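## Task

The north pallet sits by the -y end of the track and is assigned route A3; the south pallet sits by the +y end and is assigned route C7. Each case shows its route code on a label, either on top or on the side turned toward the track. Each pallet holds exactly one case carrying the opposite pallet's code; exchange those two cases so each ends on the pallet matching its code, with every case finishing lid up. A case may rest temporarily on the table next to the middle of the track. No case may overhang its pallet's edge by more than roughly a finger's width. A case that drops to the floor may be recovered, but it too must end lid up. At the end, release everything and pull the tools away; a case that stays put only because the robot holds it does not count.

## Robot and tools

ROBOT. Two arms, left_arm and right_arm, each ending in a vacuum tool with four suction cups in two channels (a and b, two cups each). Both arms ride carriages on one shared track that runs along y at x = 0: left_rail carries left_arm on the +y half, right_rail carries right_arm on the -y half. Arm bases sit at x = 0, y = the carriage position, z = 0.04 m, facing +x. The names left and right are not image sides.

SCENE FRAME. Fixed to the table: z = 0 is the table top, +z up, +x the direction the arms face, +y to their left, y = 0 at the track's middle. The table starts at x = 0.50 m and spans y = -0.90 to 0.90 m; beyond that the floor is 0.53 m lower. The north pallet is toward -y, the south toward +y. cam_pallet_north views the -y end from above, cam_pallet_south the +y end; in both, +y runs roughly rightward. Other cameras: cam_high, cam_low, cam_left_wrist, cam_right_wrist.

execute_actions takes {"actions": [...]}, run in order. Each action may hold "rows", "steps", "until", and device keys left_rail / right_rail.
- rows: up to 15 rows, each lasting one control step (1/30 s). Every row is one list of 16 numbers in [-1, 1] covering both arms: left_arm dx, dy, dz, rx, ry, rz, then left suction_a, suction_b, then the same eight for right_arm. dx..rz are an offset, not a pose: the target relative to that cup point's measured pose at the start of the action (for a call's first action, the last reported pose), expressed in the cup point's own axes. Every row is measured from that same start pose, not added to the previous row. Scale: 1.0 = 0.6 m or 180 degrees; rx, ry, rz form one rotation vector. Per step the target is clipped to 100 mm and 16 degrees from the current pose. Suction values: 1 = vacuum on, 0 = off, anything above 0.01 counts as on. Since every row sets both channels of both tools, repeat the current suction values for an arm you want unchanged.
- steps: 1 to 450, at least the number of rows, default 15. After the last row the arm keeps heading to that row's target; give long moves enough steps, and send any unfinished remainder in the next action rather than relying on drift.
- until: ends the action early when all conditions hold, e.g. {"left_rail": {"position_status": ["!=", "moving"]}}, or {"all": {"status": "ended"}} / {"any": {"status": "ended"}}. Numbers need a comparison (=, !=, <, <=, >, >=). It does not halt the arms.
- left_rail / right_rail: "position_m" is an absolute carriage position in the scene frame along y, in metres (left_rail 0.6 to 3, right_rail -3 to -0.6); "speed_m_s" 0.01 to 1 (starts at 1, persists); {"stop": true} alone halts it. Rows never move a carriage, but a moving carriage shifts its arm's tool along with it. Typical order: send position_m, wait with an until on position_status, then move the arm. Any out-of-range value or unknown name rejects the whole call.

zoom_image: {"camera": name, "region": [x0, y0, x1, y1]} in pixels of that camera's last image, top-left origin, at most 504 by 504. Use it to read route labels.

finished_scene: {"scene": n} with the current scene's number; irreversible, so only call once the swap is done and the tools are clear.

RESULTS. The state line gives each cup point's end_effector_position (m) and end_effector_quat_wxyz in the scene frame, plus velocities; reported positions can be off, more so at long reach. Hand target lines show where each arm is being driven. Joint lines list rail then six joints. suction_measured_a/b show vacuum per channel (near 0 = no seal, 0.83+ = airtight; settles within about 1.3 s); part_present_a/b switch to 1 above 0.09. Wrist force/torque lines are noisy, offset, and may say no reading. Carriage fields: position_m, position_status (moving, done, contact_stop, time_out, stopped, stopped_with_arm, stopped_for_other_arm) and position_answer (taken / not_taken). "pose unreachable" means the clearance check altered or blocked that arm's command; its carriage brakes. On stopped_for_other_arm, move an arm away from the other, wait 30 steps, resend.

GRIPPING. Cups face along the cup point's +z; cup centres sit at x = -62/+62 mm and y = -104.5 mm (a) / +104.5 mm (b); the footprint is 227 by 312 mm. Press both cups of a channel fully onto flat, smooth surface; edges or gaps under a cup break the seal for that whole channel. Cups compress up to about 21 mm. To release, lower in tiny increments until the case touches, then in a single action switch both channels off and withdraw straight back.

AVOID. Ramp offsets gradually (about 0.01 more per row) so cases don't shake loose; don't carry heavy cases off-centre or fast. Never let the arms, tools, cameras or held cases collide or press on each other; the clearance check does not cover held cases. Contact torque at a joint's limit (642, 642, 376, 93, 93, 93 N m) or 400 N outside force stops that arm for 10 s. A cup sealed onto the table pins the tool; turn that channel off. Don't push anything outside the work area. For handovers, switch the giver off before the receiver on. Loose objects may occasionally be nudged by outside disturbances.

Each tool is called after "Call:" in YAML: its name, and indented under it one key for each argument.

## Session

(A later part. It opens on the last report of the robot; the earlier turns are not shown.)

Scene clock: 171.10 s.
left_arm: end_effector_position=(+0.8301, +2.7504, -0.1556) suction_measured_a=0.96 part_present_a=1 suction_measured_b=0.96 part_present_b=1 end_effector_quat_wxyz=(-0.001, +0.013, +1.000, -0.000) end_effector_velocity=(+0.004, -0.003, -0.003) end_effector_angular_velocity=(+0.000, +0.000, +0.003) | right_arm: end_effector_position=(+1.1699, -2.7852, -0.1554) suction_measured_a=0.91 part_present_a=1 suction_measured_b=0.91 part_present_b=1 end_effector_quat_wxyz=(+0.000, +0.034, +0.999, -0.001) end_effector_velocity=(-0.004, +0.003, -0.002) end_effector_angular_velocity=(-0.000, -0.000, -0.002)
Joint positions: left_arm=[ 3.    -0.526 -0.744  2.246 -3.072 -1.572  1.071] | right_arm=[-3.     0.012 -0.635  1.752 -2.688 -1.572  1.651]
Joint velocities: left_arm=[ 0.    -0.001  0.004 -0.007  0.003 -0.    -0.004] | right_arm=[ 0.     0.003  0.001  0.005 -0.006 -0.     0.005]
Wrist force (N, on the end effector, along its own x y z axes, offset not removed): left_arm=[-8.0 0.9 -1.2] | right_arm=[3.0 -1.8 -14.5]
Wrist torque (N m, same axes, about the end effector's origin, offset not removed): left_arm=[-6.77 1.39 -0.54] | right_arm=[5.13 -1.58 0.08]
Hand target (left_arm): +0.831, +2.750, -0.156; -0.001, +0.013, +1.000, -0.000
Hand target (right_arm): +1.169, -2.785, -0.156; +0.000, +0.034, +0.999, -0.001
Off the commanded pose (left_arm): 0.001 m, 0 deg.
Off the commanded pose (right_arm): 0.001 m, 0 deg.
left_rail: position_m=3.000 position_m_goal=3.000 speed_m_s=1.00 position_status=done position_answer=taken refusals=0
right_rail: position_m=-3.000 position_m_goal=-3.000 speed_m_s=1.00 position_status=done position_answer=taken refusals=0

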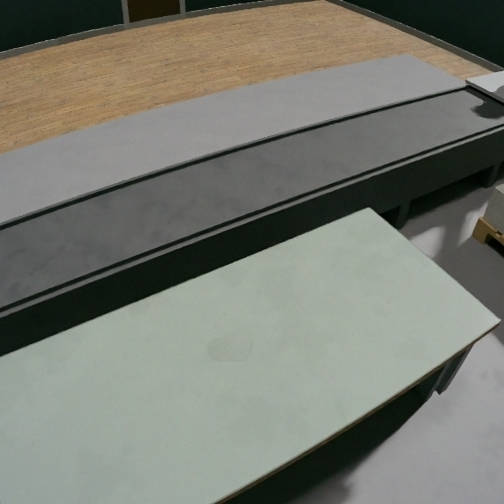

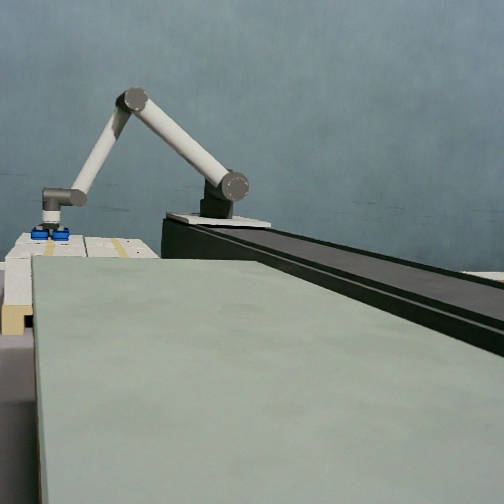

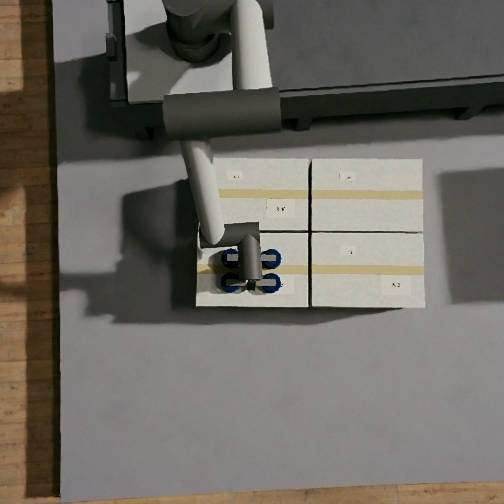

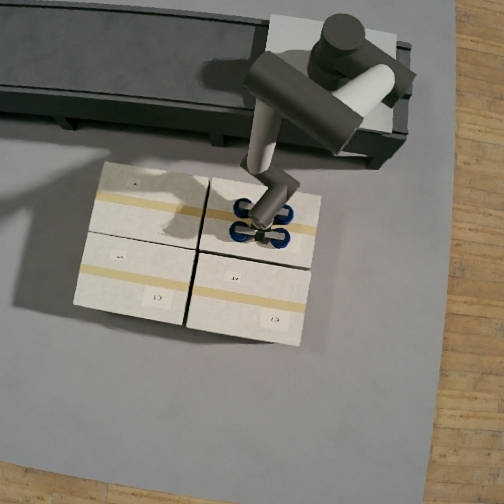

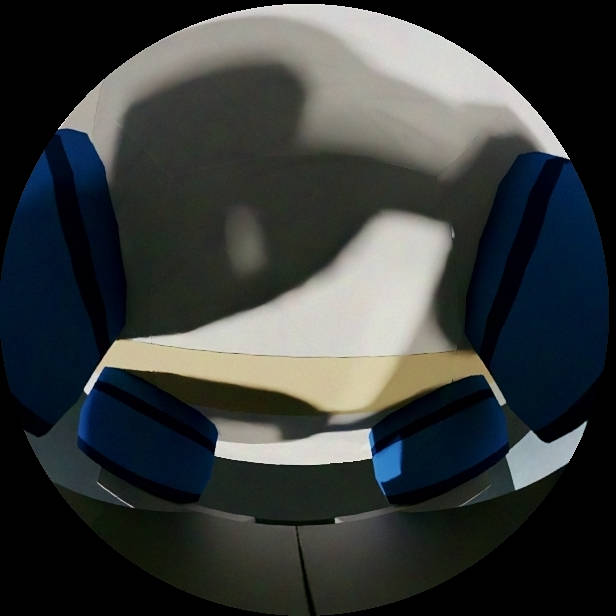

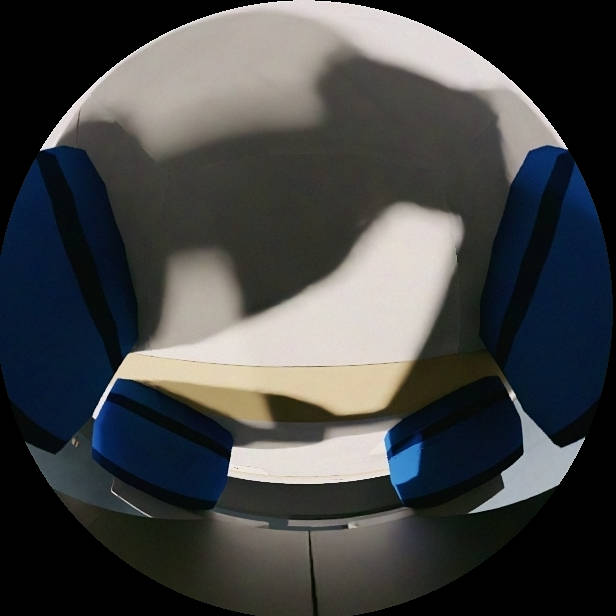

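Call:
execute_actions:
  actions:
    - {"rows":[[-0.005,0,0.008,0,0,0,1,1,0.001,0,0.008,0,0,0,1,1]],"steps":10}

Scene clock: 174.03 s.
left_arm: end_effector_position=(+0.8328, +2.7502, -0.1600) suction_measured_a=0.96 part_present_a=1 suction_measured_b=0.96 part_present_b=1 end_effector_quat_wxyz=(-0.001, +0.013, +1.000, -0.000) end_effector_velocity=(+0.002, +0.001, -0.003) end_effector_angular_velocity=(-0.000, -0.000, -0.001) | right_arm: end_effector_position=(+1.1693, -2.7850, -0.1599) suction_measured_a=0.91 part_present_a=1 suction_measured_b=0.91 part_present_b=1 end_effector_quat_wxyz=(-0.000, +0.034, +0.999, -0.001) end_effector_velocity=(+0.000, -0.001, -0.003) end_effector_angular_velocity=(+0.000, -0.000, +0.001)
Joint positions: left_arm=[ 3.    -0.524 -0.737  2.241 -3.074 -1.572  1.073] | right_arm=[-3.     0.012 -0.631  1.752 -2.692 -1.572  1.652]
Joint velocities: left_arm=[ 0.     0.002  0.005 -0.004 -0.002  0.     0.002] | right_arm=[ 0.    -0.001  0.003 -0.001 -0.003  0.    -0.001]
Wrist force (N, on the end effector, along its own x y z axes, offset not removed): left_arm=[-14.3 -0.2 0.4] | right_arm=[1.7 0.1 -17.5]
Wrist torque (N m, same axes, about the end effector's origin, offset not removed): left_arm=[-7.07 2.14 -0.44] | right_arm=[5.34 -1.59 0.01]
Hand target (left_arm): +0.833, +2.750, -0.160; -0.001, +0.013, +1.000, -0.000
Hand target (right_arm): +1.169, -2.785, -0.160; +0.000, +0.034, +0.999, -0.001
Off the commanded pose (left_arm): 0.000 m, 0 deg.
Off the commanded pose (right_arm): 0.000 m, 0 deg.
left_rail: position_m=3.000 position_m_goal=3.000 speed_m_s=1.00 position_status=done position_answer=taken refusals=0
right_rail: position_m=-3.000 position_m_goal=-3.000 speed_m_s=1.00 position_status=done position_answer=taken refusals=0

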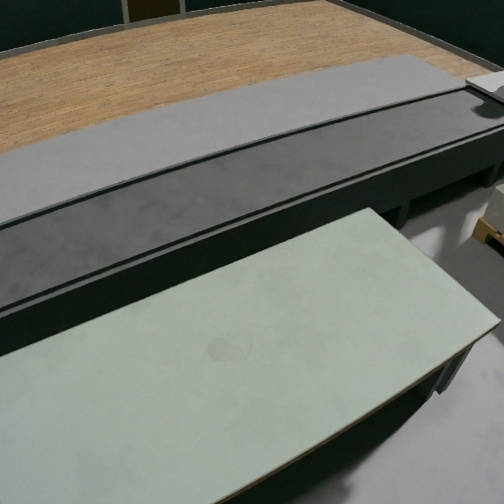

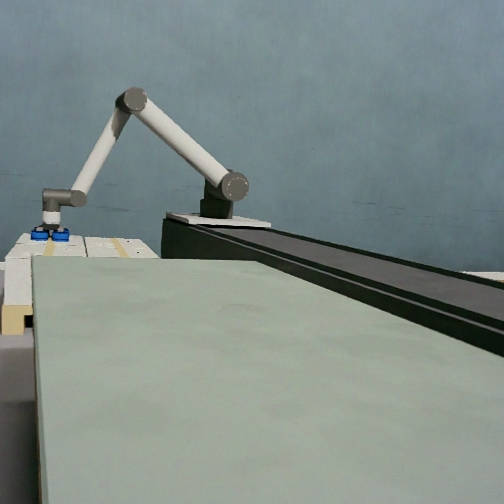

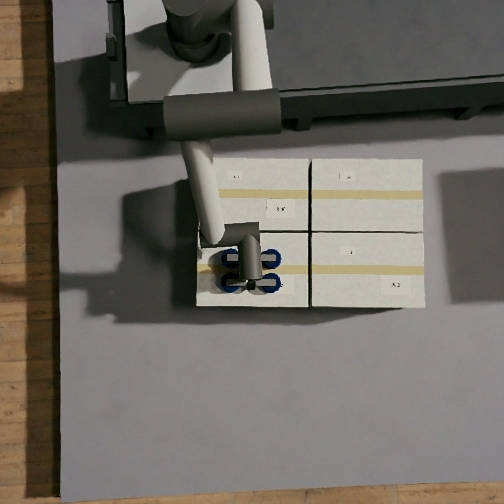

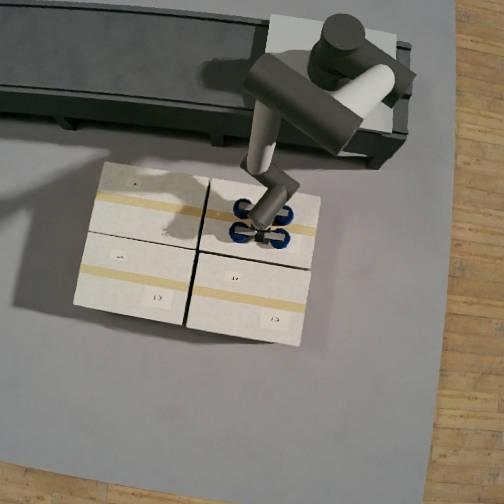

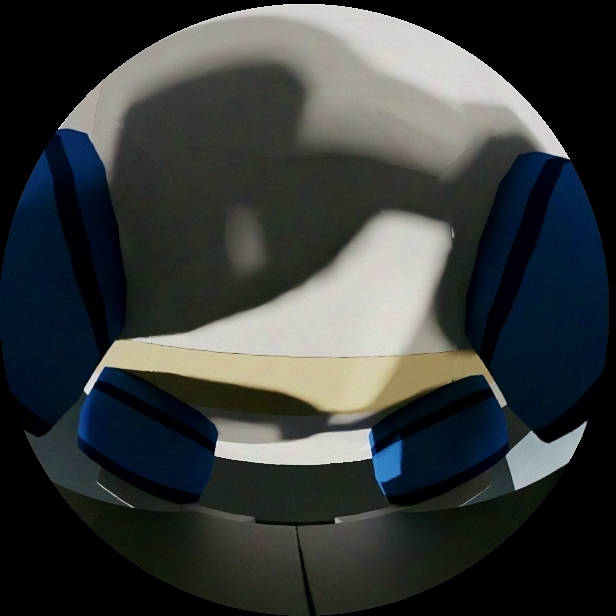

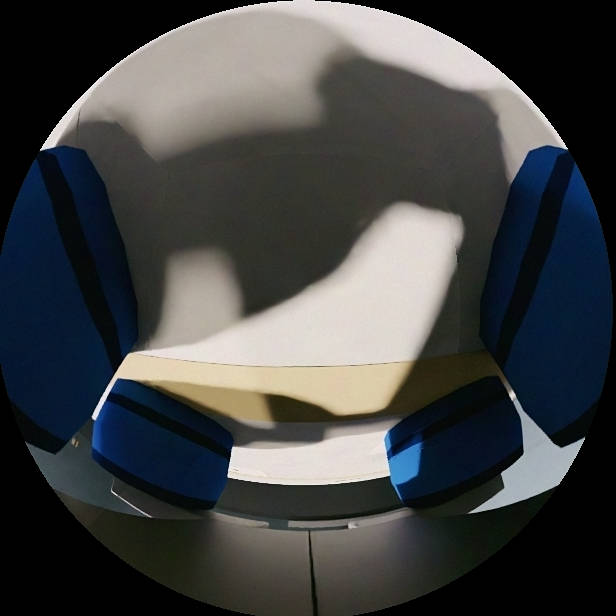

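Call:
execute_actions:
  actions:
    - {"rows":[[0,0,0.005,0,0,0,1,1,0,0,0.005,0,0,0,1,1]],"steps":8}
    - {"rows":[[0,0,0,0,0,0,0,0,0,0,0,0,0,0,0,0],[0,0,-0.004,0,0,0,0,0,0,0,-0.004,0,0,0,0,0],[0,0,-0.009,0,0,0,0,0,0,0,-0.009,0,0,0,0,0],[0,0,-0.014,0,0,0,0,0,0,0,-0.014,0,0,0,0,0],[0,0,-0.02,0,0,0,0,0,0,0,-0.02,0,0,0,0,0],[0,0,-0.028,0,0,0,0,0,0,0,-0.028,0,0,0,0,0],[0,0,-0.036,0,0,0,0,0,0,0,-0.036,0,0,0,0,0],[0,0,-0.05,0,0,0,0,0,0,0,-0.05,0,0,0,0,0],[0,0,-0.08,0,0,0,0,0,0,0,-0.08,0,0,0,0,0],[0,0,-0.125,0,0,0,0,0,0,0,-0.125,0,0,0,0,0],[0,0,-0.5,0,0,0,0,0,0,0,-0.5,0,0,0,0,0]],"steps":28}
    - {"right_rail":{"position_m":-1.6},"left_rail":{"position_m":1.6},"steps":3}

Scene clock: 187.57 s.
left_arm: end_effector_position=(+0.8338, +2.7467, +0.1272) suction_measured_a=0.00 part_present_a=0 suction_measured_b=0.00 part_present_b=0 end_effector_quat_wxyz=(+0.001, +0.013, +1.000, -0.001) end_effector_velocity=(-0.004, -0.124, +0.087) end_effector_angular_velocity=(+0.012, +0.025, +0.001) | right_arm: end_effector_position=(+1.1694, -2.7807, +0.1297) suction_measured_a=0.00 part_present_a=0 suction_measured_b=0.00 part_present_b=0 end_effector_quat_wxyz=(+0.001, +0.034, +0.999, -0.001) end_effector_velocity=(-0.004, +0.122, +0.067) end_effector_angular_velocity=(-0.000, +0.010, -0.001)
Joint positions: left_arm=[ 2.996 -0.523 -1.149  2.244 -2.669 -1.572  1.074] | right_arm=[-2.996  0.012 -0.916  1.754 -2.41  -1.572  1.652]
Joint velocities: left_arm=[-0.124 -0.002 -0.117 -0.032  0.176 -0.002 -0.004] | right_arm=[ 0.125 -0.003 -0.061 -0.013  0.084 -0.    -0.002]
Wrist force (N, on the end effector, along its own x y z axes, offset not removed): left_arm=[-15.7 4.1 1.2] | right_arm=[3.3 -5.8 -2.1]
Wrist torque (N m, same axes, about the end effector's origin, offset not removed): left_arm=[0.10 2.61 -0.55] | right_arm=[-0.37 0.24 0.08]
Hand target (left_arm): +0.833, +2.737, +0.137; -0.001, +0.013, +1.000, -0.000
Hand target (right_arm): +1.169, -2.772, +0.137; +0.000, +0.034, +0.999, -0.001
Off the commanded pose (left_arm): 0.010 m, 0 deg.
Off the commanded pose (right_arm): 0.008 m, 0 deg.
left_rail: position_m=2.996 position_m_goal=1.600 speed_m_s=1.00 position_status=moving position_answer=taken refusals=0
right_rail: position_m=-2.996 position_m_goal=-1.600 speed_m_s=1.00 position_status=moving position_answer=taken refusals=0

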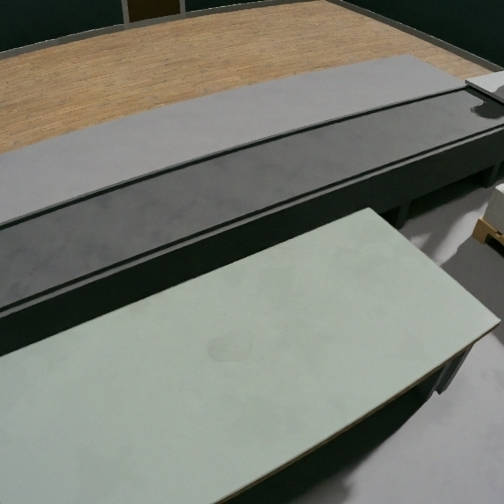

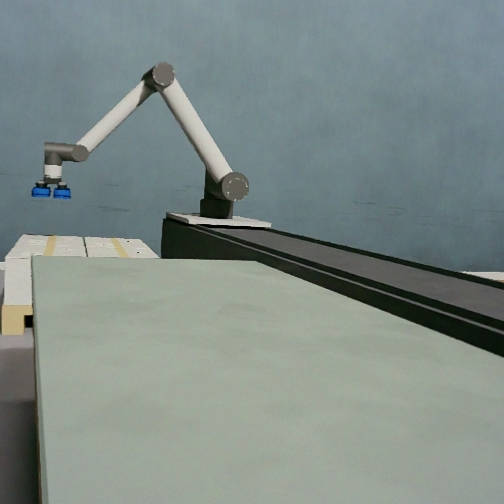

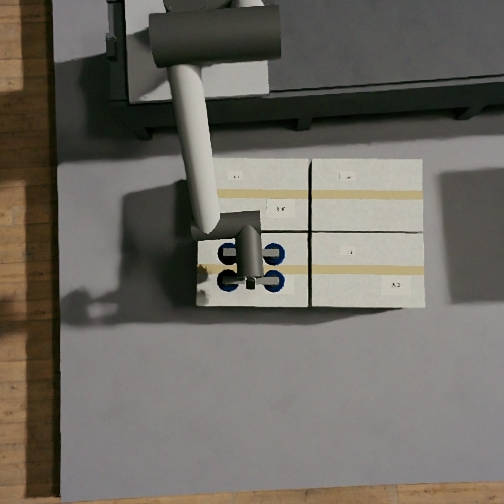

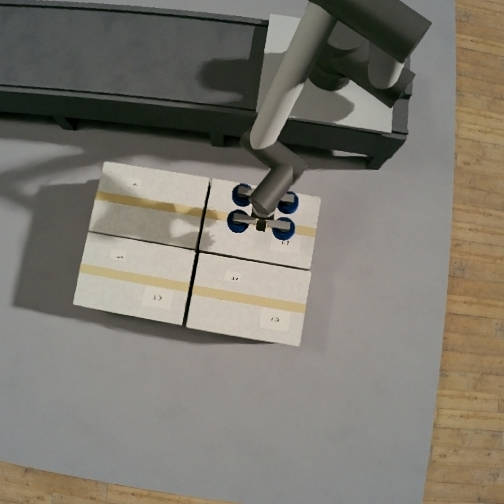

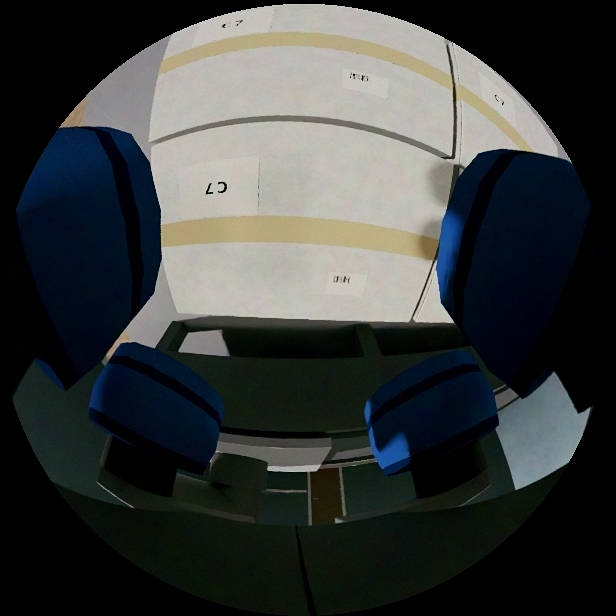

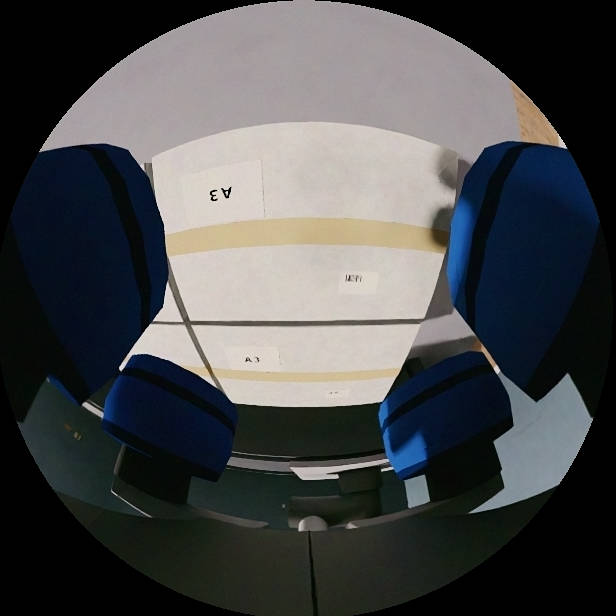

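Both cases are placed and released, and nothing else has moved, so I'm ending scene 1.

Call:
finished_scene:
  scene: 1

The scene is finished: the task was done.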